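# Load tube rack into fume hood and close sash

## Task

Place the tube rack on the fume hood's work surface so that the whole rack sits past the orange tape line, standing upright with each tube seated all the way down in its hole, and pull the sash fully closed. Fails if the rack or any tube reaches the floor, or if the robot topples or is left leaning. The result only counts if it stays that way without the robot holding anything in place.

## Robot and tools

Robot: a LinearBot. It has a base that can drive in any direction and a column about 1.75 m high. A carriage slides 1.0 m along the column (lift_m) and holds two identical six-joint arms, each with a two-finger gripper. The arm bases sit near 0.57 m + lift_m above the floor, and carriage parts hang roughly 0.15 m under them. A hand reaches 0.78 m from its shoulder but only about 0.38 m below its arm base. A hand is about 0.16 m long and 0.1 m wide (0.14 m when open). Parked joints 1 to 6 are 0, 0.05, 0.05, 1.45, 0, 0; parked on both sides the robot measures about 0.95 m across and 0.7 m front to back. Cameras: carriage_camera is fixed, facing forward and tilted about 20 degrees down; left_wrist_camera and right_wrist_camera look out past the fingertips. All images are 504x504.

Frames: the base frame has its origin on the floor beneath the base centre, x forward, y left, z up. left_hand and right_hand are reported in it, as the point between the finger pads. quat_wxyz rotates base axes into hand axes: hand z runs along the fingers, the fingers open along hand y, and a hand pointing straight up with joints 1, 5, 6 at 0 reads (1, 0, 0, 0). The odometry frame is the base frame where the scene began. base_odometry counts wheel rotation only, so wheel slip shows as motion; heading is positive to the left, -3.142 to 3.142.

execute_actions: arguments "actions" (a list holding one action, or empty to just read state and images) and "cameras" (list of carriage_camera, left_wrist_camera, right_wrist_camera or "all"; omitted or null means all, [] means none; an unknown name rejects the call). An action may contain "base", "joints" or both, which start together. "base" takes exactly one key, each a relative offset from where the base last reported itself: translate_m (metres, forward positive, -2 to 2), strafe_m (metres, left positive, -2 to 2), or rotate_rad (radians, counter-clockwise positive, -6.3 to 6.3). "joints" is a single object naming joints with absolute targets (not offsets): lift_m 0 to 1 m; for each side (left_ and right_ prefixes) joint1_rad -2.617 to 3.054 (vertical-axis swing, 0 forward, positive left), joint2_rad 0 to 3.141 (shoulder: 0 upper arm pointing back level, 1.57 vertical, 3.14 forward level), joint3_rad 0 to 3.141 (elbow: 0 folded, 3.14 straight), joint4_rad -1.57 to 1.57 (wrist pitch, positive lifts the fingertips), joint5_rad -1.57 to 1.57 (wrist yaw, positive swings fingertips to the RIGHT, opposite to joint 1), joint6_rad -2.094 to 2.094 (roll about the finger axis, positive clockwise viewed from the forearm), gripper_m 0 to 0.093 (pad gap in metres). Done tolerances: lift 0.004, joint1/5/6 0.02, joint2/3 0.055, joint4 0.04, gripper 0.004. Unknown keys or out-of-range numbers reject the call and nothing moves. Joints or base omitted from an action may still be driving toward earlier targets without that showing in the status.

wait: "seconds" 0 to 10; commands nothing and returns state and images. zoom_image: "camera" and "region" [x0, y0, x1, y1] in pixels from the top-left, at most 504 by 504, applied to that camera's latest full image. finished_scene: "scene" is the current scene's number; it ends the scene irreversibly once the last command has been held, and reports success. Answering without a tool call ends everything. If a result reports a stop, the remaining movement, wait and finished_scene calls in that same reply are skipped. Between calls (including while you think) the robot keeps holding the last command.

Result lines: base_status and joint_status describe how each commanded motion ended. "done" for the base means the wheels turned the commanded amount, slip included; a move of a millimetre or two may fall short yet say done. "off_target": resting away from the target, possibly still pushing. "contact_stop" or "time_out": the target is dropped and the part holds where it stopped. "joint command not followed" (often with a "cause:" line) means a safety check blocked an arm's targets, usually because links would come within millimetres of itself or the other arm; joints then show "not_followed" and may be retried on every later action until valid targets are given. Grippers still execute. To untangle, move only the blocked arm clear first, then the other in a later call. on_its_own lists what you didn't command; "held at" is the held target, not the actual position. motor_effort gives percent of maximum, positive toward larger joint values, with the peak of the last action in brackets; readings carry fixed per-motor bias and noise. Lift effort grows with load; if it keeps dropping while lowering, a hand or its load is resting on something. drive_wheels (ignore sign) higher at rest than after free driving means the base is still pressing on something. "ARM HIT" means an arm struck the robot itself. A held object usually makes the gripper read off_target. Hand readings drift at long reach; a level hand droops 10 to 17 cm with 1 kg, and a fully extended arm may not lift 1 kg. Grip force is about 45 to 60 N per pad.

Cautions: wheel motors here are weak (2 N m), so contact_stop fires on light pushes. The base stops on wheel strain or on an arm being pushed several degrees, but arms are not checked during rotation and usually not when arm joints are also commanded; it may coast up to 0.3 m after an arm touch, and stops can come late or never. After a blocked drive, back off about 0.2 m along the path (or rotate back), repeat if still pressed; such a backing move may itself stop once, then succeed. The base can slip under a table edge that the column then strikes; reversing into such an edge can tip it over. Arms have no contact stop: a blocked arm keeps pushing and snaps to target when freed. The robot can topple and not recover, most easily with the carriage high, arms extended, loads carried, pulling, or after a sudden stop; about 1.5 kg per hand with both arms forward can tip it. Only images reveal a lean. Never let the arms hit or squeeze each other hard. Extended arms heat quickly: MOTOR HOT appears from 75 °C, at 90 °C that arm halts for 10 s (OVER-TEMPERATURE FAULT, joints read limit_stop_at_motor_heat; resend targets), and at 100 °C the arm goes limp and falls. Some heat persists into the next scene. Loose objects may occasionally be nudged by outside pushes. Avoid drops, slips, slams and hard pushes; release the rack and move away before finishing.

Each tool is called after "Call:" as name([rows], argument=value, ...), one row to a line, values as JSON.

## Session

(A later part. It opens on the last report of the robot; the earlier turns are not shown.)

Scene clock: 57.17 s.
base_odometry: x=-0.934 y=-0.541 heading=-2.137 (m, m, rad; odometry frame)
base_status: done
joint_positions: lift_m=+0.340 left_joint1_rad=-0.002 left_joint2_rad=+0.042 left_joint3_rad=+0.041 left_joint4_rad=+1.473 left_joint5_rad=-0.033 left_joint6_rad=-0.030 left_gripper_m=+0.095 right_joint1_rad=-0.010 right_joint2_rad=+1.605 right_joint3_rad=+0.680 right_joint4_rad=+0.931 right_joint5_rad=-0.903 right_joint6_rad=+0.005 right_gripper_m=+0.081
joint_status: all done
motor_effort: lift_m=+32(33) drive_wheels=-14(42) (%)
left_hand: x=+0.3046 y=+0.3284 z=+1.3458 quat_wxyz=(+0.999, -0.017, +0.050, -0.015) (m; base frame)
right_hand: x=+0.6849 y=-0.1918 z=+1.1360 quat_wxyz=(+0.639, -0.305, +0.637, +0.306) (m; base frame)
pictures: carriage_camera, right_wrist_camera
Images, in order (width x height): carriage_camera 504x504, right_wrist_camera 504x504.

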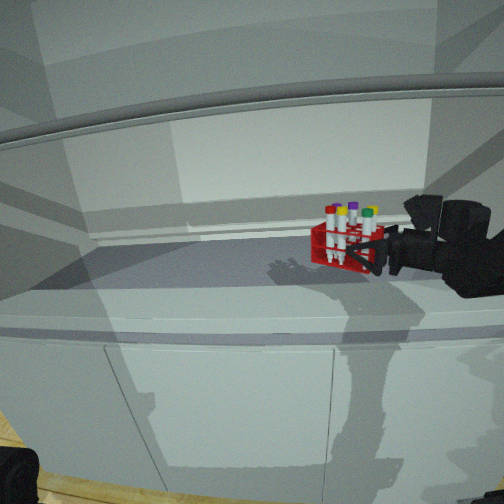

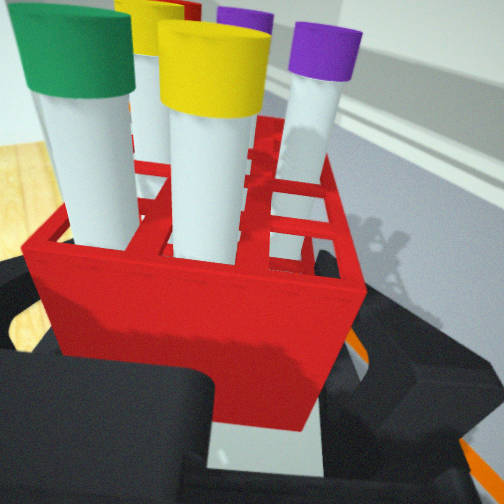

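Call:
execute_actions([
  {"base":{"translate_m":0.3},"joints":{"lift_m":0.3,"right_joint5_rad":-0.4}},
])

Scene clock: 59.90 s.
base_odometry: x=-1.096 y=-0.793 heading=-2.138 (m, m, rad; odometry frame)
base_status: done
joint_positions: lift_m=+0.300 left_joint1_rad=-0.002 left_joint2_rad=+0.042 left_joint3_rad=+0.041 left_joint4_rad=+1.474 left_joint5_rad=-0.033 left_joint6_rad=-0.030 left_gripper_m=+0.095 right_joint1_rad=-0.010 right_joint2_rad=+1.605 right_joint3_rad=+0.680 right_joint4_rad=+0.919 right_joint5_rad=-0.403 right_joint6_rad=+0.005 right_gripper_m=+0.081
joint_status: all done
motor_effort: lift_m=+26(27) drive_wheels=-15(51) (%)
left_hand: x=+0.3043 y=+0.3284 z=+1.3064 quat_wxyz=(+0.999, -0.017, +0.049, -0.015) (m; base frame)
right_hand: x=+0.7360 y=-0.2599 z=+1.0940 quat_wxyz=(+0.691, -0.136, +0.696, +0.140) (m; base frame)
pictures: carriage_camera, left_wrist_camera, right_wrist_camera
Images, in order (width x height): carriage_camera 504x504, left_wrist_camera 504x504, right_wrist_camera 504x504.

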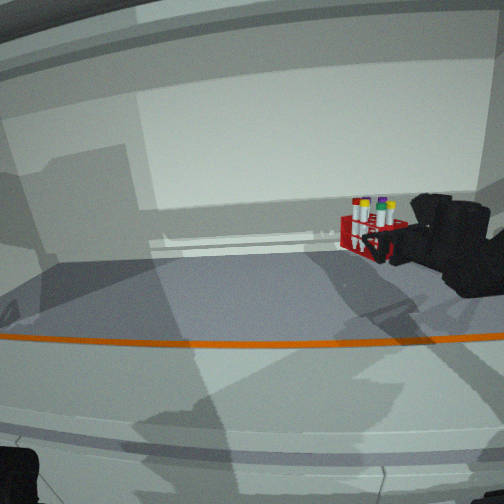

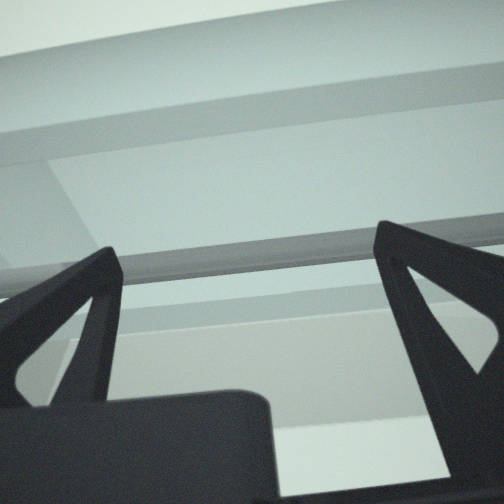

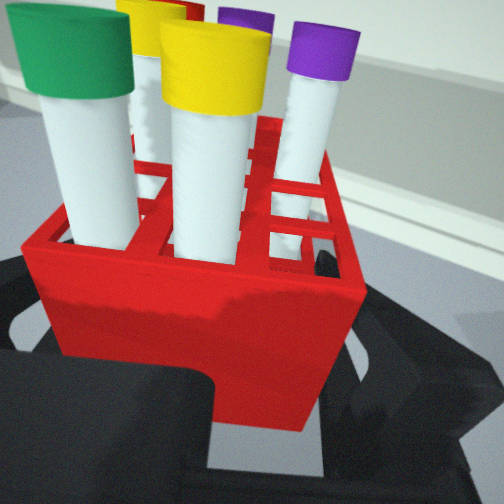

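Call:
execute_actions([
  {"joints":{"right_joint2_rad":1.9,"right_joint3_rad":1.06,"right_joint4_rad":0.87,"lift_m":0.26}},
], cameras=[])

Call:
execute_actions([
  {"joints":{"right_joint2_rad":2.2,"right_joint3_rad":1.48,"right_joint4_rad":0.77,"lift_m":0.21}},
], cameras=["carriage_camera","right_wrist_camera"])

Scene clock: 61.37 s.
base_odometry: x=-1.096 y=-0.793 heading=-2.138 (m, m, rad; odometry frame)
base_status: not commanded
joint_positions: lift_m=+0.260 left_joint1_rad=-0.002 left_joint2_rad=+0.042 left_joint3_rad=+0.041 left_joint4_rad=+1.475 left_joint5_rad=-0.033 left_joint6_rad=-0.030 left_gripper_m=+0.095 right_joint1_rad=-0.010 right_joint2_rad=+1.908 right_joint3_rad=+1.039 right_joint4_rad=+0.842 right_joint5_rad=-0.401 right_joint6_rad=+0.005 right_gripper_m=+0.081
joint_status: all done
motor_effort: lift_m=+26(25) drive_wheels=-10(15) (%)
left_hand: x=+0.3042 y=+0.3284 z=+1.2664 quat_wxyz=(+0.999, -0.017, +0.049, -0.015) (m; base frame)
right_hand: x=+0.8229 y=-0.2611 z=+1.0451 quat_wxyz=(+0.683, -0.134, +0.704, +0.141) (m; base frame)
pictures: none
No camera images: the call's "cameras" was empty. Leave "cameras" out to get every camera's image.

Scene clock: 62.53 s.
base_odometry: x=-1.094 y=-0.791 heading=-2.137 (m, m, rad; odometry frame)
base_status: not commanded
joint_positions: lift_m=+0.225 left_joint1_rad=-0.002 left_joint2_rad=+0.042 left_joint3_rad=+0.038 left_joint4_rad=+1.475 left_joint5_rad=-0.033 left_joint6_rad=-0.030 left_gripper_m=+0.095 right_joint1_rad=-0.008 right_joint2_rad=+2.071 right_joint3_rad=+1.459 right_joint4_rad=+0.746 right_joint5_rad=-0.399 right_joint6_rad=+0.005 right_gripper_m=+0.081
joint_status: lift_m contact_stop (moved -0.036 of -0.050); right_joint2_rad off_target (ended at +2.071, target +2.200); the others done
on_its_own: lift_m is held at +0.224, not at your +0.210, since a contact_stop
motor_effort: lift_m=+25(23) drive_wheels=+133(133) (%)
left_hand: x=+0.3047 y=+0.3285 z=+1.2300 quat_wxyz=(+0.999, -0.017, +0.050, -0.015) (m; base frame)
right_hand: x=+0.8912 y=-0.2612 z=+1.0863 quat_wxyz=(+0.738, -0.145, +0.646, +0.129) (m; base frame)
pictures: carriage_camera, right_wrist_camera
Images, in order (width x height): carriage_camera 504x504, right_wrist_camera 504x504.

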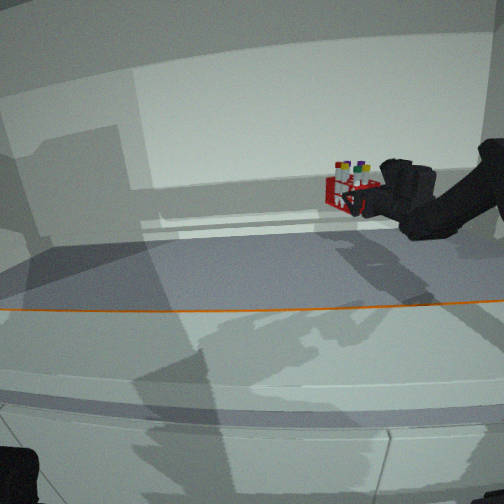

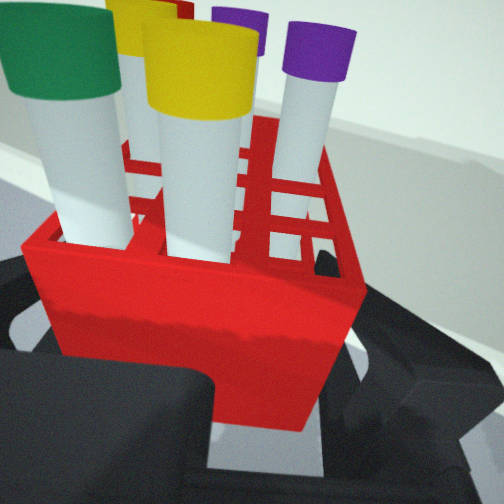

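Call:
execute_actions([
  {"base":{"translate_m":-0.08},"joints":{"right_joint2_rad":2.05,"right_joint3_rad":1.3,"right_joint4_rad":0.77,"lift_m":0.27}},
])

Scene clock: 64.40 s.
base_odometry: x=-1.051 y=-0.723 heading=-2.136 (m, m, rad; odometry frame)
base_status: done
joint_positions: lift_m=+0.270 left_joint1_rad=-0.002 left_joint2_rad=+0.042 left_joint3_rad=+0.039 left_joint4_rad=+1.473 left_joint5_rad=-0.033 left_joint6_rad=-0.030 left_gripper_m=+0.095 right_joint1_rad=-0.009 right_joint2_rad=+2.064 right_joint3_rad=+1.312 right_joint4_rad=+0.739 right_joint5_rad=-0.399 right_joint6_rad=+0.005 right_gripper_m=+0.081
joint_status: all done
motor_effort: lift_m=+32(35) drive_wheels=-15(114) (%)
left_hand: x=+0.3050 y=+0.3285 z=+1.2753 quat_wxyz=(+0.998, -0.017, +0.050, -0.015) (m; base frame)
right_hand: x=+0.8766 y=-0.2617 z=+1.0667 quat_wxyz=(+0.689, -0.134, +0.698, +0.140) (m; base frame)
pictures: carriage_camera, left_wrist_camera, right_wrist_camera
Images, in order (width x height): carriage_camera 504x504, left_wrist_camera 504x504, right_wrist_camera 504x504.

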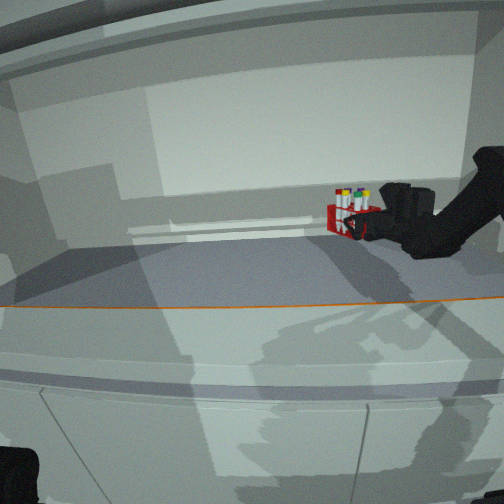

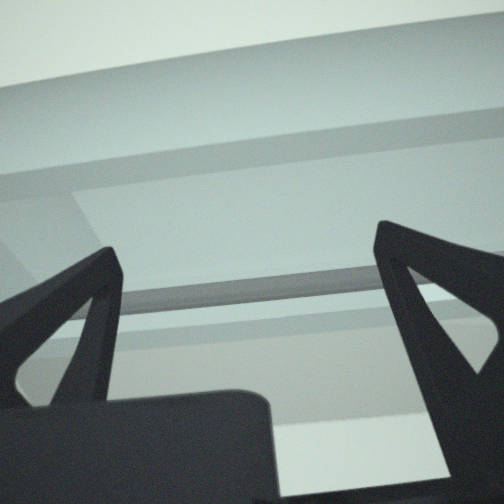

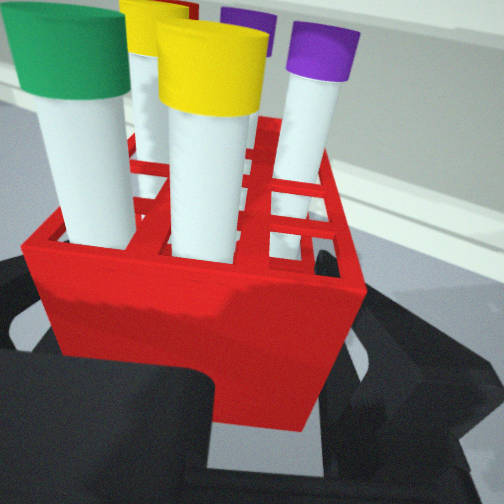

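Call:
execute_actions([
  {"joints":{"right_joint2_rad":2.39,"right_joint3_rad":1.38,"right_joint4_rad":1.07,"lift_m":0.35}},
], cameras=[])

Call:
execute_actions([
  {"joints":{"lift_m":0.31}},
], cameras=["carriage_camera","right_wrist_camera"])

Scene clock: 66.07 s.
base_odometry: x=-1.051 y=-0.723 heading=-2.136 (m, m, rad; odometry frame)
base_status: not commanded
joint_positions: lift_m=+0.350 left_joint1_rad=-0.002 left_joint2_rad=+0.042 left_joint3_rad=+0.039 left_joint4_rad=+1.473 left_joint5_rad=-0.033 left_joint6_rad=-0.030 left_gripper_m=+0.095 right_joint1_rad=-0.009 right_joint2_rad=+2.409 right_joint3_rad=+1.360 right_joint4_rad=+1.034 right_joint5_rad=-0.399 right_joint6_rad=+0.005 right_gripper_m=+0.081
joint_status: all done
motor_effort: lift_m=+33(37) drive_wheels=-16(16) (%)
left_hand: x=+0.3050 y=+0.3285 z=+1.3553 quat_wxyz=(+0.998, -0.017, +0.050, -0.015) (m; base frame)
right_hand: x=+0.9022 y=-0.2620 z=+1.0314 quat_wxyz=(+0.688, -0.134, +0.699, +0.140) (m; base frame)
pictures: none
No camera images: the call's "cameras" was empty. Leave "cameras" out to get every camera's image.

Scene clock: 66.87 s.
base_odometry: x=-1.051 y=-0.723 heading=-2.136 (m, m, rad; odometry frame)
base_status: not commanded
joint_positions: lift_m=+0.310 left_joint1_rad=-0.002 left_joint2_rad=+0.042 left_joint3_rad=+0.039 left_joint4_rad=+1.473 left_joint5_rad=-0.033 left_joint6_rad=-0.030 left_gripper_m=+0.095 right_joint1_rad=-0.009 right_joint2_rad=+2.408 right_joint3_rad=+1.360 right_joint4_rad=+1.034 right_joint5_rad=-0.399 right_joint6_rad=+0.005 right_gripper_m=+0.081
joint_status: all done
motor_effort: lift_m=+26(23) drive_wheels=-16(16) (%)
left_hand: x=+0.3049 y=+0.3285 z=+1.3158 quat_wxyz=(+0.998, -0.017, +0.050, -0.015) (m; base frame)
right_hand: x=+0.9022 y=-0.2620 z=+0.9926 quat_wxyz=(+0.689, -0.134, +0.699, +0.140) (m; base frame)
pictures: carriage_camera, right_wrist_camera
Images, in order (width x height): carriage_camera 504x504, right_wrist_camera 504x504.

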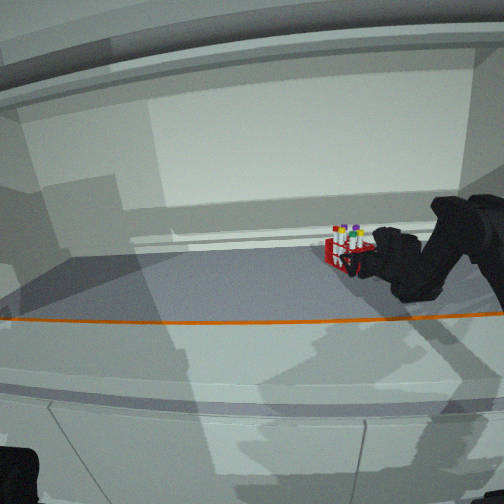

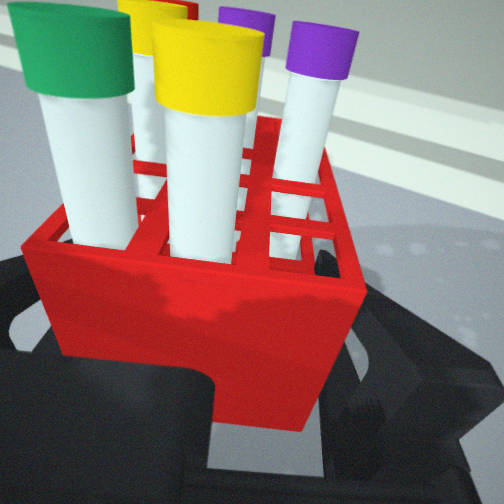

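Call:
execute_actions([
  {"joints":{"lift_m":0.29}},
], cameras=[])

Call:
execute_actions([
  {"joints":{"lift_m":0.272}},
], cameras=["carriage_camera","right_wrist_camera"])

Scene clock: 67.63 s.
base_odometry: x=-1.051 y=-0.723 heading=-2.136 (m, m, rad; odometry frame)
base_status: not commanded
joint_positions: lift_m=+0.290 left_joint1_rad=-0.002 left_joint2_rad=+0.042 left_joint3_rad=+0.039 left_joint4_rad=+1.473 left_joint5_rad=-0.033 left_joint6_rad=-0.030 left_gripper_m=+0.095 right_joint1_rad=-0.009 right_joint2_rad=+2.402 right_joint3_rad=+1.360 right_joint4_rad=+1.054 right_joint5_rad=-0.399 right_joint6_rad=+0.003 right_gripper_m=+0.081
joint_status: all done
motor_effort: lift_m=+25(32) drive_wheels=-16(17) (%)
left_hand: x=+0.3049 y=+0.3285 z=+1.2959 quat_wxyz=(+0.998, -0.017, +0.050, -0.015) (m; base frame)
right_hand: x=+0.9022 y=-0.2619 z=+0.9804 quat_wxyz=(+0.698, -0.137, +0.690, +0.137) (m; base frame)
pictures: none
No camera images: the call's "cameras" was empty. Leave "cameras" out to get every camera's image.

Scene clock: 68.20 s.
base_odometry: x=-1.051 y=-0.723 heading=-2.136 (m, m, rad; odometry frame)
base_status: not commanded
joint_positions: lift_m=+0.272 left_joint1_rad=-0.002 left_joint2_rad=+0.042 left_joint3_rad=+0.039 left_joint4_rad=+1.473 left_joint5_rad=-0.033 left_joint6_rad=-0.030 left_gripper_m=+0.095 right_joint1_rad=-0.009 right_joint2_rad=+2.392 right_joint3_rad=+1.360 right_joint4_rad=+1.095 right_joint5_rad=-0.400 right_joint6_rad=+0.005 right_gripper_m=+0.081
joint_status: all done
motor_effort: lift_m=+25(30) drive_wheels=-16(17) (%)
left_hand: x=+0.3049 y=+0.3285 z=+1.2780 quat_wxyz=(+0.998, -0.017, +0.050, -0.015) (m; base frame)
right_hand: x=+0.9017 y=-0.2617 z=+0.9783 quat_wxyz=(+0.715, -0.140, +0.672, +0.134) (m; base frame)
pictures: carriage_camera, right_wrist_camera
Images, in order (width x height): carriage_camera 504x504, right_wrist_camera 504x504.

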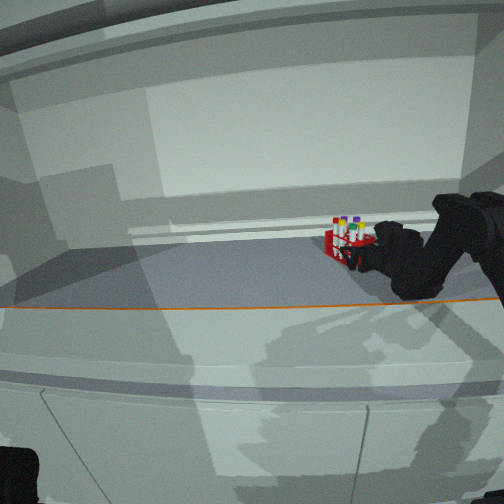

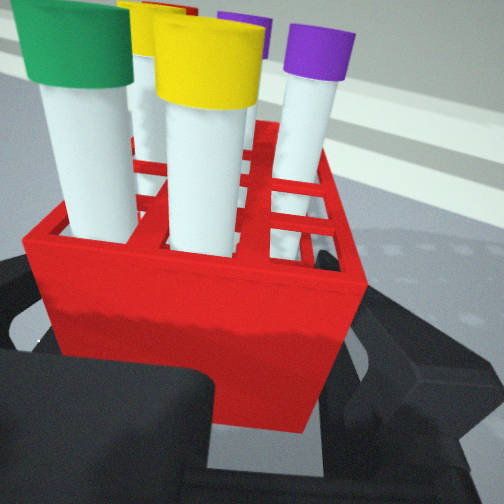

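Call:
execute_actions([
  {"joints":{"right_gripper_m":0.093,"lift_m":0.288}},
], cameras=[])

Call:
execute_actions([
  {"base":{"translate_m":-0.07},"joints":{"right_joint1_rad":-0.05,"right_joint5_rad":-0.44,"lift_m":0.3}},
], cameras=["carriage_camera","right_wrist_camera"])

Scene clock: 69.10 s.
base_odometry: x=-1.051 y=-0.723 heading=-2.136 (m, m, rad; odometry frame)
base_status: not commanded
joint_positions: lift_m=+0.288 left_joint1_rad=-0.002 left_joint2_rad=+0.042 left_joint3_rad=+0.039 left_joint4_rad=+1.473 left_joint5_rad=-0.033 left_joint6_rad=-0.030 left_gripper_m=+0.095 right_joint1_rad=-0.009 right_joint2_rad=+2.390 right_joint3_rad=+1.360 right_joint4_rad=+1.070 right_joint5_rad=-0.400 right_joint6_rad=+0.005 right_gripper_m=+0.093
joint_status: all done
motor_effort: lift_m=+32(36) drive_wheels=-16(16) (%)
left_hand: x=+0.3049 y=+0.3285 z=+1.2934 quat_wxyz=(+0.998, -0.017, +0.050, -0.015) (m; base frame)
right_hand: x=+0.9020 y=-0.2617 z=+0.9891 quat_wxyz=(+0.707, -0.139, +0.680, +0.136) (m; base frame)
pictures: none
No camera images: the call's "cameras" was empty. Leave "cameras" out to get every camera's image.

Scene clock: 70.43 s.
base_odometry: x=-1.013 y=-0.664 heading=-2.136 (m, m, rad; odometry frame)
base_status: done
joint_positions: lift_m=+0.300 left_joint1_rad=-0.002 left_joint2_rad=+0.042 left_joint3_rad=+0.039 left_joint4_rad=+1.472 left_joint5_rad=-0.033 left_joint6_rad=-0.030 left_gripper_m=+0.095 right_joint1_rad=-0.050 right_joint2_rad=+2.385 right_joint3_rad=+1.377 right_joint4_rad=+1.067 right_joint5_rad=-0.439 right_joint6_rad=+0.005 right_gripper_m=+0.093
joint_status: all done
motor_effort: lift_m=+32(39) drive_wheels=+9(46) (%)
left_hand: x=+0.3052 y=+0.3285 z=+1.3053 quat_wxyz=(+0.998, -0.017, +0.051, -0.015) (m; base frame)
right_hand: x=+0.9043 y=-0.2806 z=+1.0104 quat_wxyz=(+0.714, -0.140, +0.673, +0.133) (m; base frame)
pictures: carriage_camera, right_wrist_camera
Images, in order (width x height): carriage_camera 504x504, right_wrist_camera 504x504.

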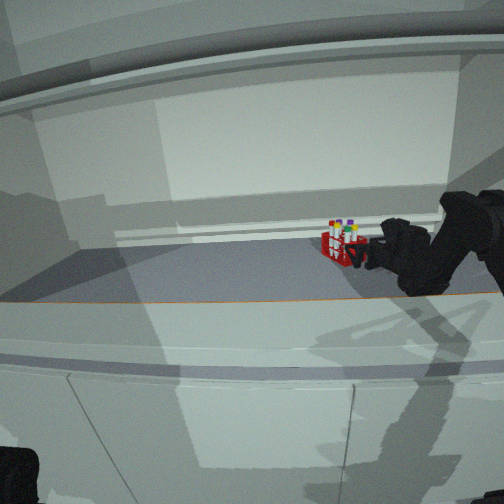

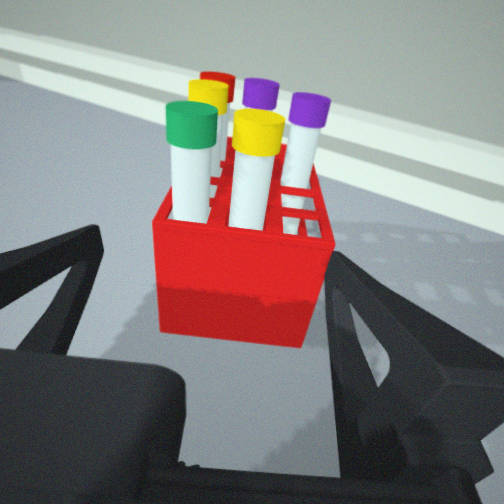

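Call:
execute_actions([
  {"base":{"translate_m":-0.4},"joints":{"lift_m":0.33}},
], cameras=[])

Call:
execute_actions([
  {"joints":{"lift_m":0.52,"right_joint1_rad":0,"right_joint2_rad":1.3,"right_joint3_rad":0.8,"right_joint4_rad":0.5,"right_joint5_rad":0,"right_joint6_rad":1.57,"left_joint2_rad":1.3,"left_joint3_rad":0.8,"left_joint4_rad":0.5,"left_joint5_rad":0,"left_joint6_rad":1.57}},
])

Scene clock: 73.70 s.
base_odometry: x=-0.799 y=-0.327 heading=-2.136 (m, m, rad; odometry frame)
base_status: done
joint_positions: lift_m=+0.330 left_joint1_rad=-0.002 left_joint2_rad=+0.042 left_joint3_rad=+0.039 left_joint4_rad=+1.472 left_joint5_rad=-0.033 left_joint6_rad=-0.030 left_gripper_m=+0.095 right_joint1_rad=-0.049 right_joint2_rad=+2.389 right_joint3_rad=+1.377 right_joint4_rad=+1.068 right_joint5_rad=-0.439 right_joint6_rad=+0.005 right_gripper_m=+0.093
joint_status: all done
motor_effort: lift_m=+32(40) drive_wheels=-11(50) (%)
left_hand: x=+0.3052 y=+0.3285 z=+1.3353 quat_wxyz=(+0.998, -0.017, +0.051, -0.015) (m; base frame)
right_hand: x=+0.9044 y=-0.2802 z=+1.0381 quat_wxyz=(+0.713, -0.140, +0.674, +0.134) (m; base frame)
pictures: none
No camera images: the call's "cameras" was empty. Leave "cameras" out to get every camera's image.

Scene clock: 75.43 s.
base_odometry: x=-0.799 y=-0.327 heading=-2.136 (m, m, rad; odometry frame)
base_status: not commanded
joint_positions: lift_m=+0.520 left_joint1_rad=-0.002 left_joint2_rad=+1.299 left_joint3_rad=+0.794 left_joint4_rad=+0.506 left_joint5_rad=-0.006 left_joint6_rad=+1.562 left_gripper_m=+0.095 right_joint1_rad=+0.005 right_joint2_rad=+1.305 right_joint3_rad=+0.829 right_joint4_rad=+0.504 right_joint5_rad=-0.004 right_joint6_rad=+1.561 right_gripper_m=+0.093
joint_status: all done
motor_effort: lift_m=+32(42) drive_wheels=-9(11) (%)
left_hand: x=+0.7172 y=+0.3231 z=+1.3992 quat_wxyz=(+0.502, +0.496, +0.503, +0.499) (m; base frame)
right_hand: x=+0.7204 y=-0.3198 z=+1.4134 quat_wxyz=(+0.507, +0.488, +0.497, +0.507) (m; base frame)
pictures: carriage_camera, left_wrist_camera, right_wrist_camera
Images, in order (width x height): carriage_camera 504x504, left_wrist_camera 504x504, right_wrist_camera 504x504.

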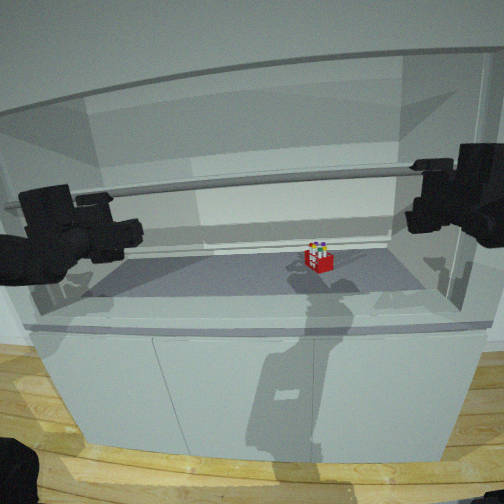

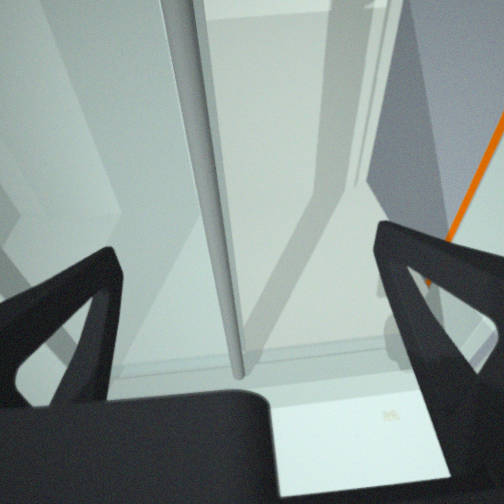

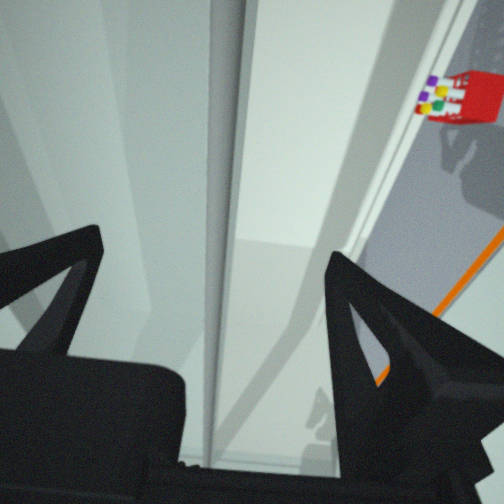

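Call:
execute_actions([
  {"base":{"translate_m":0.15}},
])

Scene clock: 77.37 s.
base_odometry: x=-0.879 y=-0.453 heading=-2.136 (m, m, rad; odometry frame)
base_status: done
joint_positions: lift_m=+0.520 left_joint1_rad=-0.002 left_joint2_rad=+1.299 left_joint3_rad=+0.794 left_joint4_rad=+0.506 left_joint5_rad=-0.006 left_joint6_rad=+1.562 left_gripper_m=+0.095 right_joint1_rad=+0.005 right_joint2_rad=+1.305 right_joint3_rad=+0.829 right_joint4_rad=+0.500 right_joint5_rad=-0.003 right_joint6_rad=+1.561 right_gripper_m=+0.093
joint_status: not commanded
motor_effort: lift_m=+32(32) drive_wheels=+22(45) (%)
left_hand: x=+0.7172 y=+0.3231 z=+1.3992 quat_wxyz=(+0.502, +0.496, +0.503, +0.499) (m; base frame)
right_hand: x=+0.7204 y=-0.3199 z=+1.4124 quat_wxyz=(+0.506, +0.489, +0.498, +0.506) (m; base frame)
pictures: carriage_camera, left_wrist_camera, right_wrist_camera
Images, in order (width x height): carriage_camera 504x504, left_wrist_camera 504x504, right_wrist_camera 504x504.

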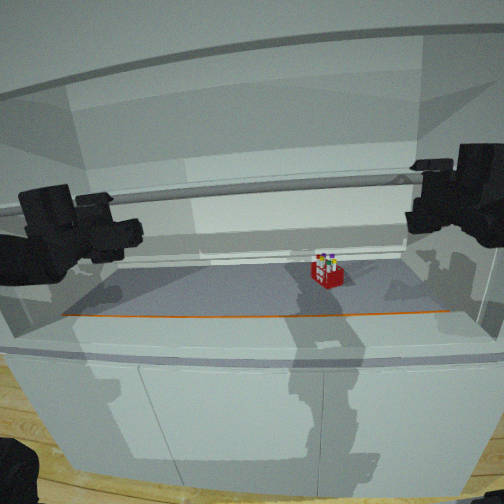

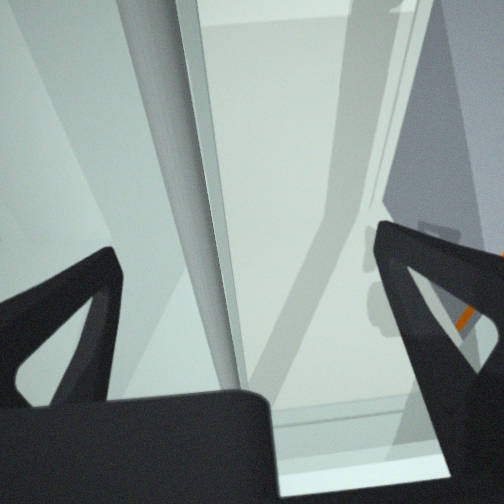

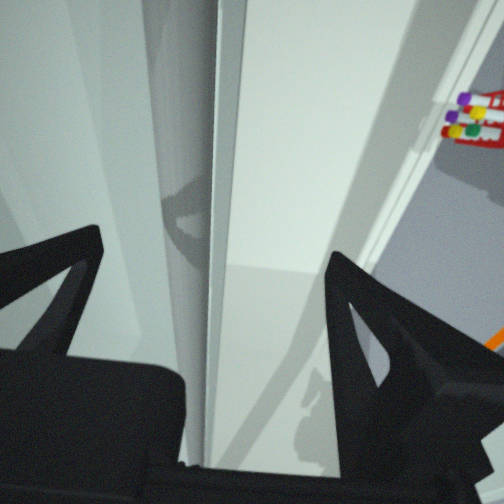

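Call:
execute_actions([
  {"base":{"rotate_rad":0.04},"joints":{"lift_m":0.585,"left_gripper_m":0,"right_gripper_m":0,"left_joint3_rad":0.83,"left_joint4_rad":0.49}},
], cameras=[])

Call:
execute_actions([
  {"base":{"translate_m":0.06}},
])

Scene clock: 78.57 s.
base_odometry: x=-0.879 y=-0.453 heading=-2.097 (m, m, rad; odometry frame)
base_status: done
joint_positions: lift_m=+0.585 left_joint1_rad=-0.002 left_joint2_rad=+1.298 left_joint3_rad=+0.825 left_joint4_rad=+0.503 left_joint5_rad=-0.004 left_joint6_rad=+1.562 left_gripper_m=+0.001 right_joint1_rad=+0.004 right_joint2_rad=+1.304 right_joint3_rad=+0.811 right_joint4_rad=+0.501 right_joint5_rad=-0.001 right_joint6_rad=+1.562 right_gripper_m=+0.000
joint_status: all done
motor_effort: lift_m=+32(41) drive_wheels=-17(19) (%)
left_hand: x=+0.7188 y=+0.3228 z=+1.4790 quat_wxyz=(+0.509, +0.489, +0.495, +0.506) (m; base frame)
right_hand: x=+0.7193 y=-0.3209 z=+1.4691 quat_wxyz=(+0.503, +0.494, +0.501, +0.501) (m; base frame)
pictures: none
No camera images: the call's "cameras" was empty. Leave "cameras" out to get every camera's image.

Scene clock: 79.93 s.
base_odometry: x=-0.909 y=-0.505 heading=-2.096 (m, m, rad; odometry frame)
base_status: done
joint_positions: lift_m=+0.585 left_joint1_rad=-0.002 left_joint2_rad=+1.298 left_joint3_rad=+0.825 left_joint4_rad=+0.502 left_joint5_rad=-0.004 left_joint6_rad=+1.562 left_gripper_m=+0.001 right_joint1_rad=+0.004 right_joint2_rad=+1.304 right_joint3_rad=+0.811 right_joint4_rad=+0.498 right_joint5_rad=-0.001 right_joint6_rad=+1.562 right_gripper_m=+0.000
joint_status: not commanded
motor_effort: lift_m=+32(32) drive_wheels=-15(39) (%)
left_hand: x=+0.7188 y=+0.3227 z=+1.4787 quat_wxyz=(+0.509, +0.490, +0.496, +0.505) (m; base frame)
right_hand: x=+0.7193 y=-0.3210 z=+1.4681 quat_wxyz=(+0.502, +0.495, +0.502, +0.500) (m; base frame)
pictures: carriage_camera, left_wrist_camera, right_wrist_camera
Images, in order (width x height): carriage_camera 504x504, left_wrist_camera 504x504, right_wrist_camera 504x504.

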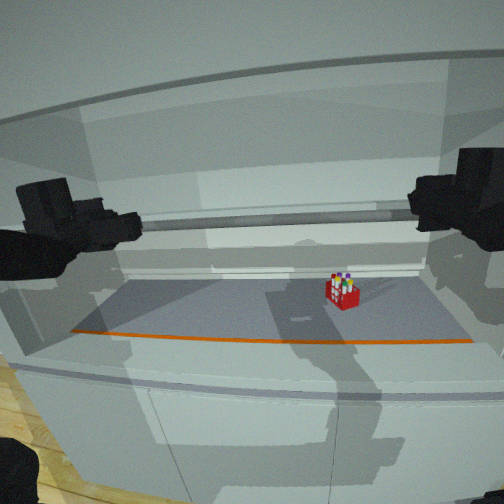

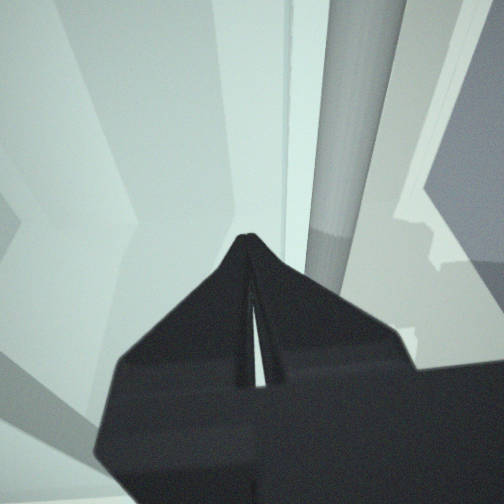

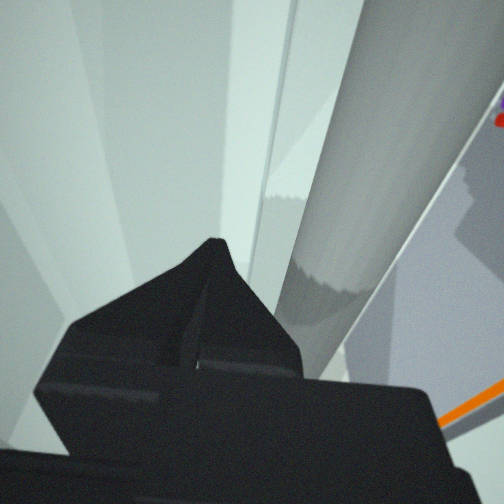

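Call:
execute_actions([
  {"base":{"rotate_rad":-0.11},"joints":{"lift_m":0.68}},
], cameras=[])

Call:
execute_actions([
  {"base":{"translate_m":0.03},"joints":{"left_joint4_rad":0.13,"right_joint4_rad":0.15}},
], cameras=[])

Call:
execute_actions([
  {"joints":{"lift_m":0.63}},
])

Scene clock: 83.67 s.
base_odometry: x=-0.909 y=-0.505 heading=-2.206 (m, m, rad; odometry frame)
base_status: done
joint_positions: lift_m=+0.680 left_joint1_rad=-0.002 left_joint2_rad=+1.298 left_joint3_rad=+0.825 left_joint4_rad=+0.502 left_joint5_rad=-0.003 left_joint6_rad=+1.562 left_gripper_m=+0.001 right_joint1_rad=+0.002 right_joint2_rad=+1.304 right_joint3_rad=+0.811 right_joint4_rad=+0.501 right_joint5_rad=+0.000 right_joint6_rad=+1.562 right_gripper_m=+0.000
joint_status: all done
motor_effort: lift_m=+31(36) drive_wheels=+6(35) (%)
left_hand: x=+0.7188 y=+0.3226 z=+1.5738 quat_wxyz=(+0.509, +0.490, +0.495, +0.505) (m; base frame)
right_hand: x=+0.7192 y=-0.3218 z=+1.5641 quat_wxyz=(+0.504, +0.495, +0.501, +0.500) (m; base frame)
pictures: none
No camera images: the call's "cameras" was empty. Leave "cameras" out to get every camera's image.

Scene clock: 84.63 s.
base_odometry: x=-0.927 y=-0.530 heading=-2.207 (m, m, rad; odometry frame)
base_status: done
joint_positions: lift_m=+0.680 left_joint1_rad=-0.002 left_joint2_rad=+1.298 left_joint3_rad=+0.825 left_joint4_rad=+0.148 left_joint5_rad=-0.003 left_joint6_rad=+1.562 left_gripper_m=+0.001 right_joint1_rad=+0.002 right_joint2_rad=+1.304 right_joint3_rad=+0.811 right_joint4_rad=+0.150 right_joint5_rad=+0.000 right_joint6_rad=+1.562 right_gripper_m=+0.000
joint_status: all done
motor_effort: lift_m=+31(31) drive_wheels=-17(44) (%)
left_hand: x=+0.7061 y=+0.3226 z=+1.4883 quat_wxyz=(+0.414, +0.571, +0.577, +0.411) (m; base frame)
right_hand: x=+0.7049 y=-0.3219 z=+1.4795 quat_wxyz=(+0.409, +0.575, +0.581, +0.406) (m; base frame)
pictures: none
No camera images: the call's "cameras" was empty. Leave "cameras" out to get every camera's image.

Scene clock: 85.37 s.
base_odometry: x=-0.927 y=-0.530 heading=-2.207 (m, m, rad; odometry frame)
base_status: not commanded
joint_positions: lift_m=+0.630 left_joint1_rad=-0.002 left_joint2_rad=+1.294 left_joint3_rad=+0.827 left_joint4_rad=+0.175 left_joint5_rad=-0.003 left_joint6_rad=+1.563 left_gripper_m=+0.001 right_joint1_rad=+0.002 right_joint2_rad=+1.294 right_joint3_rad=+0.811 right_joint4_rad=+0.206 right_joint5_rad=-0.001 right_joint6_rad=+1.564 right_gripper_m=+0.000
joint_status: all done
motor_effort: lift_m=+23(25) drive_wheels=-17(17) (%)
left_hand: x=+0.7079 y=+0.3226 z=+1.4476 quat_wxyz=(+0.423, +0.565, +0.570, +0.421) (m; base frame)
right_hand: x=+0.7079 y=-0.3217 z=+1.4471 quat_wxyz=(+0.427, +0.562, +0.567, +0.425) (m; base frame)
pictures: carriage_camera, left_wrist_camera, right_wrist_camera
Images, in order (width x height): carriage_camera 504x504, left_wrist_camera 504x504, right_wrist_camera 504x504.

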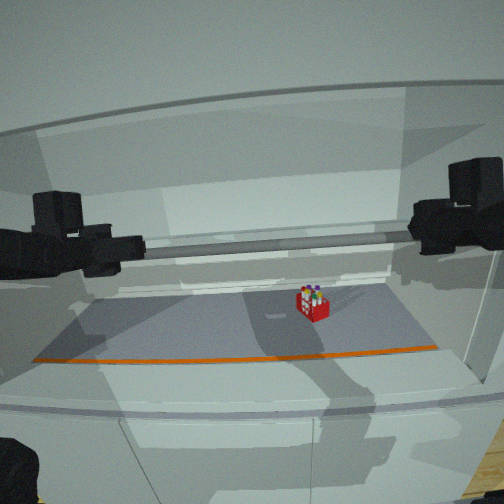

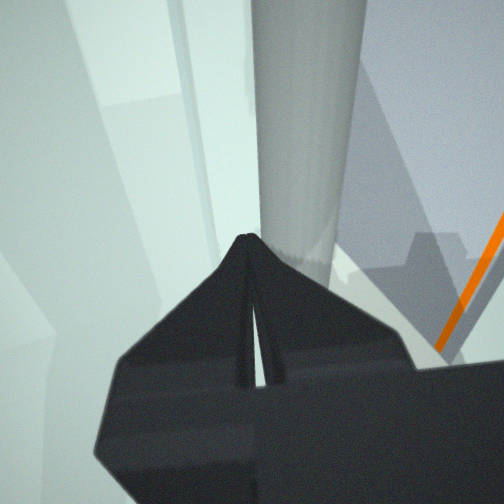

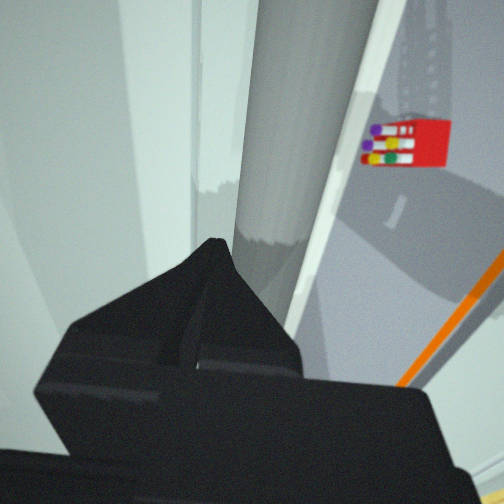

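Both are on the bar.

Call:
execute_actions([
  {"joints":{"lift_m":0.5}},
])

Scene clock: 86.63 s.
base_odometry: x=-0.927 y=-0.530 heading=-2.207 (m, m, rad; odometry frame)
base_status: not commanded
joint_positions: lift_m=+0.501 left_joint1_rad=-0.002 left_joint2_rad=+1.238 left_joint3_rad=+0.896 left_joint4_rad=+0.438 left_joint5_rad=-0.003 left_joint6_rad=+1.563 left_gripper_m=+0.001 right_joint1_rad=+0.002 right_joint2_rad=+1.229 right_joint3_rad=+0.874 right_joint4_rad=+0.474 right_joint5_rad=-0.001 right_joint6_rad=+1.558 right_gripper_m=+0.000
joint_status: all done
motor_effort: lift_m=+19(22) drive_wheels=-17(17) (%)
left_hand: x=+0.7083 y=+0.3226 z=+1.4389 quat_wxyz=(+0.525, +0.473, +0.478, +0.521) (m; base frame)
right_hand: x=+0.7049 y=-0.3217 z=+1.4410 quat_wxyz=(+0.532, +0.465, +0.473, +0.526) (m; base frame)
pictures: carriage_camera, left_wrist_camera, right_wrist_camera
Images, in order (width x height): carriage_camera 504x504, left_wrist_camera 504x504, right_wrist_camera 504x504.

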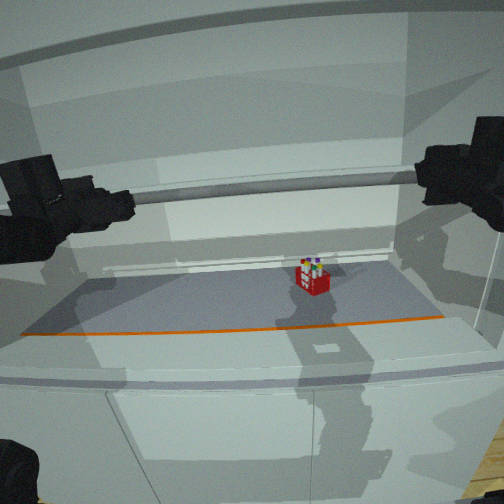

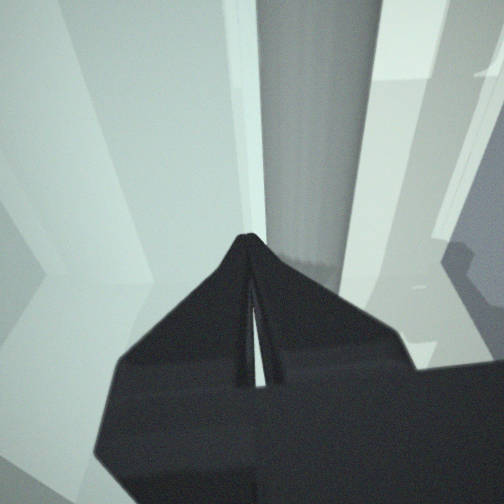

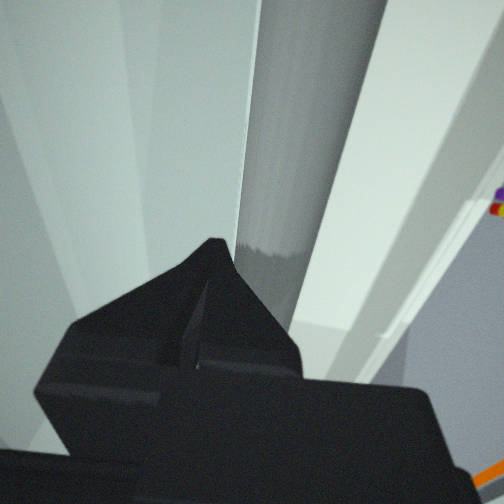

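Call:
execute_actions([
  {"joints":{"lift_m":0.7}},
], cameras=[])

Call:
execute_actions([
  {"joints":{"lift_m":0.92,"left_joint2_rad":1.57,"left_joint3_rad":0.73,"left_joint4_rad":-0.29,"right_joint2_rad":1.57,"right_joint3_rad":0.73,"right_joint4_rad":-0.29,"left_gripper_m":0.06,"right_gripper_m":0.06}},
], cameras=[])

Call:
execute_actions([
  {"base":{"translate_m":0.07}},
])

Scene clock: 88.70 s.
base_odometry: x=-0.927 y=-0.529 heading=-2.207 (m, m, rad; odometry frame)
base_status: not commanded
joint_positions: lift_m=+0.700 left_joint1_rad=-0.002 left_joint2_rad=+1.290 left_joint3_rad=+0.850 left_joint4_rad=+0.155 left_joint5_rad=-0.003 left_joint6_rad=+1.563 left_gripper_m=+0.001 right_joint1_rad=+0.002 right_joint2_rad=+1.293 right_joint3_rad=+0.817 right_joint4_rad=+0.156 right_joint5_rad=+0.000 right_joint6_rad=+1.561 right_gripper_m=+0.000
joint_status: all done
motor_effort: lift_m=+32(33) drive_wheels=-13(17) (%)
left_hand: x=+0.7087 y=+0.3226 z=+1.5249 quat_wxyz=(+0.425, +0.564, +0.568, +0.423) (m; base frame)
right_hand: x=+0.7050 y=-0.3219 z=+1.5081 quat_wxyz=(+0.416, +0.570, +0.577, +0.412) (m; base frame)
pictures: none
No camera images: the call's "cameras" was empty. Leave "cameras" out to get every camera's image.

Scene clock: 90.10 s.
base_odometry: x=-0.927 y=-0.530 heading=-2.207 (m, m, rad; odometry frame)
base_status: not commanded
joint_positions: lift_m=+0.920 left_joint1_rad=-0.002 left_joint2_rad=+1.568 left_joint3_rad=+0.742 left_joint4_rad=-0.279 left_joint5_rad=-0.002 left_joint6_rad=+1.563 left_gripper_m=+0.060 right_joint1_rad=+0.002 right_joint2_rad=+1.568 right_joint3_rad=+0.750 right_joint4_rad=-0.288 right_joint5_rad=+0.000 right_joint6_rad=+1.562 right_gripper_m=+0.060
joint_status: all done
motor_effort: lift_m=+32(40) drive_wheels=-17(21) (%)
left_hand: x=+0.6188 y=+0.3227 z=+1.5156 quat_wxyz=(+0.163, +0.686, +0.690, +0.163) (m; base frame)
right_hand: x=+0.6196 y=-0.3221 z=+1.5171 quat_wxyz=(+0.163, +0.684, +0.692, +0.162) (m; base frame)
pictures: none
No camera images: the call's "cameras" was empty. Leave "cameras" out to get every camera's image.

Scene clock: 91.47 s.
base_odometry: x=-0.968 y=-0.585 heading=-2.209 (m, m, rad; odometry frame)
base_status: done
joint_positions: lift_m=+0.920 left_joint1_rad=-0.002 left_joint2_rad=+1.567 left_joint3_rad=+0.725 left_joint4_rad=-0.295 left_joint5_rad=-0.002 left_joint6_rad=+1.563 left_gripper_m=+0.060 right_joint1_rad=+0.002 right_joint2_rad=+1.560 right_joint3_rad=+0.703 right_joint4_rad=-0.309 right_joint5_rad=+0.000 right_joint6_rad=+1.562 right_gripper_m=+0.060
joint_status: not commanded
motor_effort: lift_m=+32(32) drive_wheels=+40(46) (%)
left_hand: x=+0.6088 y=+0.3227 z=+1.5085 quat_wxyz=(+0.152, +0.688, +0.693, +0.152) (m; base frame)
right_hand: x=+0.5985 y=-0.3221 z=+1.5025 quat_wxyz=(+0.143, +0.689, +0.696, +0.142) (m; base frame)
pictures: carriage_camera, left_wrist_camera, right_wrist_camera
Images, in order (width x height): carriage_camera 504x504, left_wrist_camera 504x504, right_wrist_camera 504x504.

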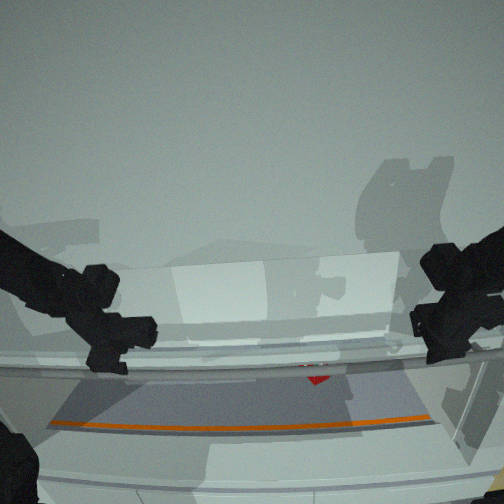

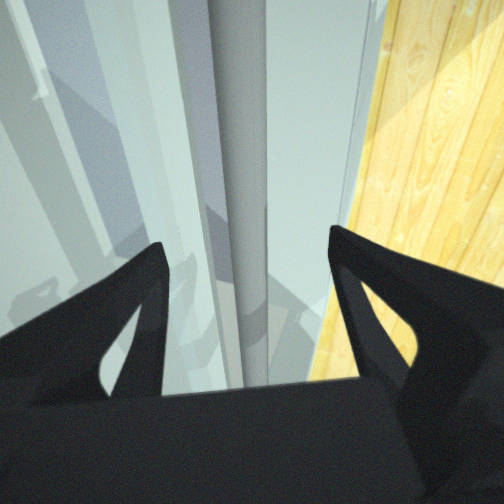

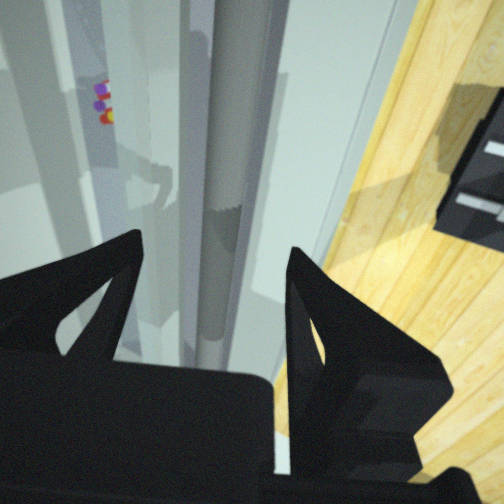

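Call:
execute_actions([
  {"joints":{"lift_m":0.87,"left_gripper_m":0.04,"right_gripper_m":0.04}},
], cameras=["left_wrist_camera","right_wrist_camera"])

Scene clock: 92.43 s.
base_odometry: x=-0.969 y=-0.586 heading=-2.208 (m, m, rad; odometry frame)
base_status: not commanded
joint_positions: lift_m=+0.870 left_joint1_rad=-0.002 left_joint2_rad=+1.565 left_joint3_rad=+0.725 left_joint4_rad=-0.292 left_joint5_rad=-0.002 left_joint6_rad=+1.563 left_gripper_m=+0.040 right_joint1_rad=+0.002 right_joint2_rad=+1.565 right_joint3_rad=+0.703 right_joint4_rad=-0.295 right_joint5_rad=+0.000 right_joint6_rad=+1.562 right_gripper_m=+0.040
joint_status: all done
motor_effort: lift_m=+25(25) drive_wheels=-14(40) (%)
left_hand: x=+0.6098 y=+0.3227 z=+1.4598 quat_wxyz=(+0.154, +0.688, +0.693, +0.154) (m; base frame)
right_hand: x=+0.6010 y=-0.3221 z=+1.4530 quat_wxyz=(+0.146, +0.688, +0.696, +0.145) (m; base frame)
pictures: left_wrist_camera, right_wrist_camera
Images, in order (width x height): left_wrist_camera 504x504, right_wrist_camera 504x504.

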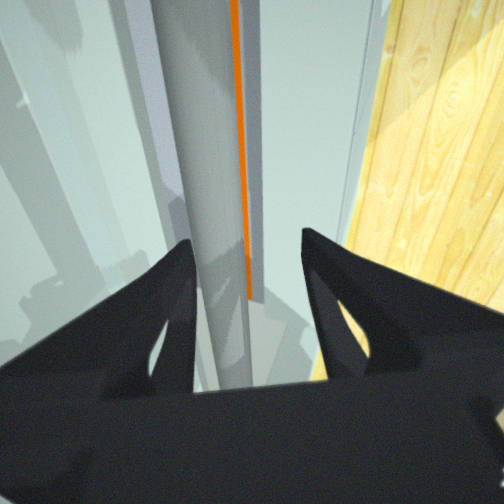

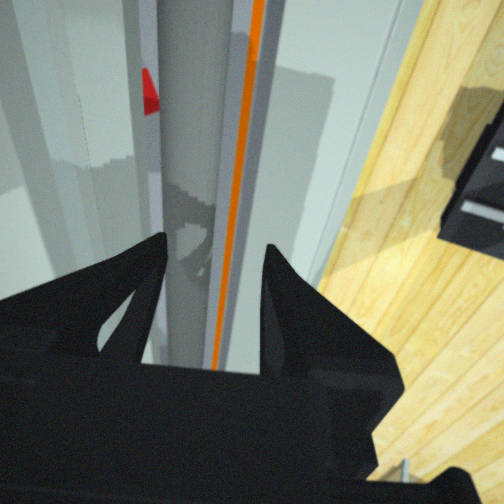

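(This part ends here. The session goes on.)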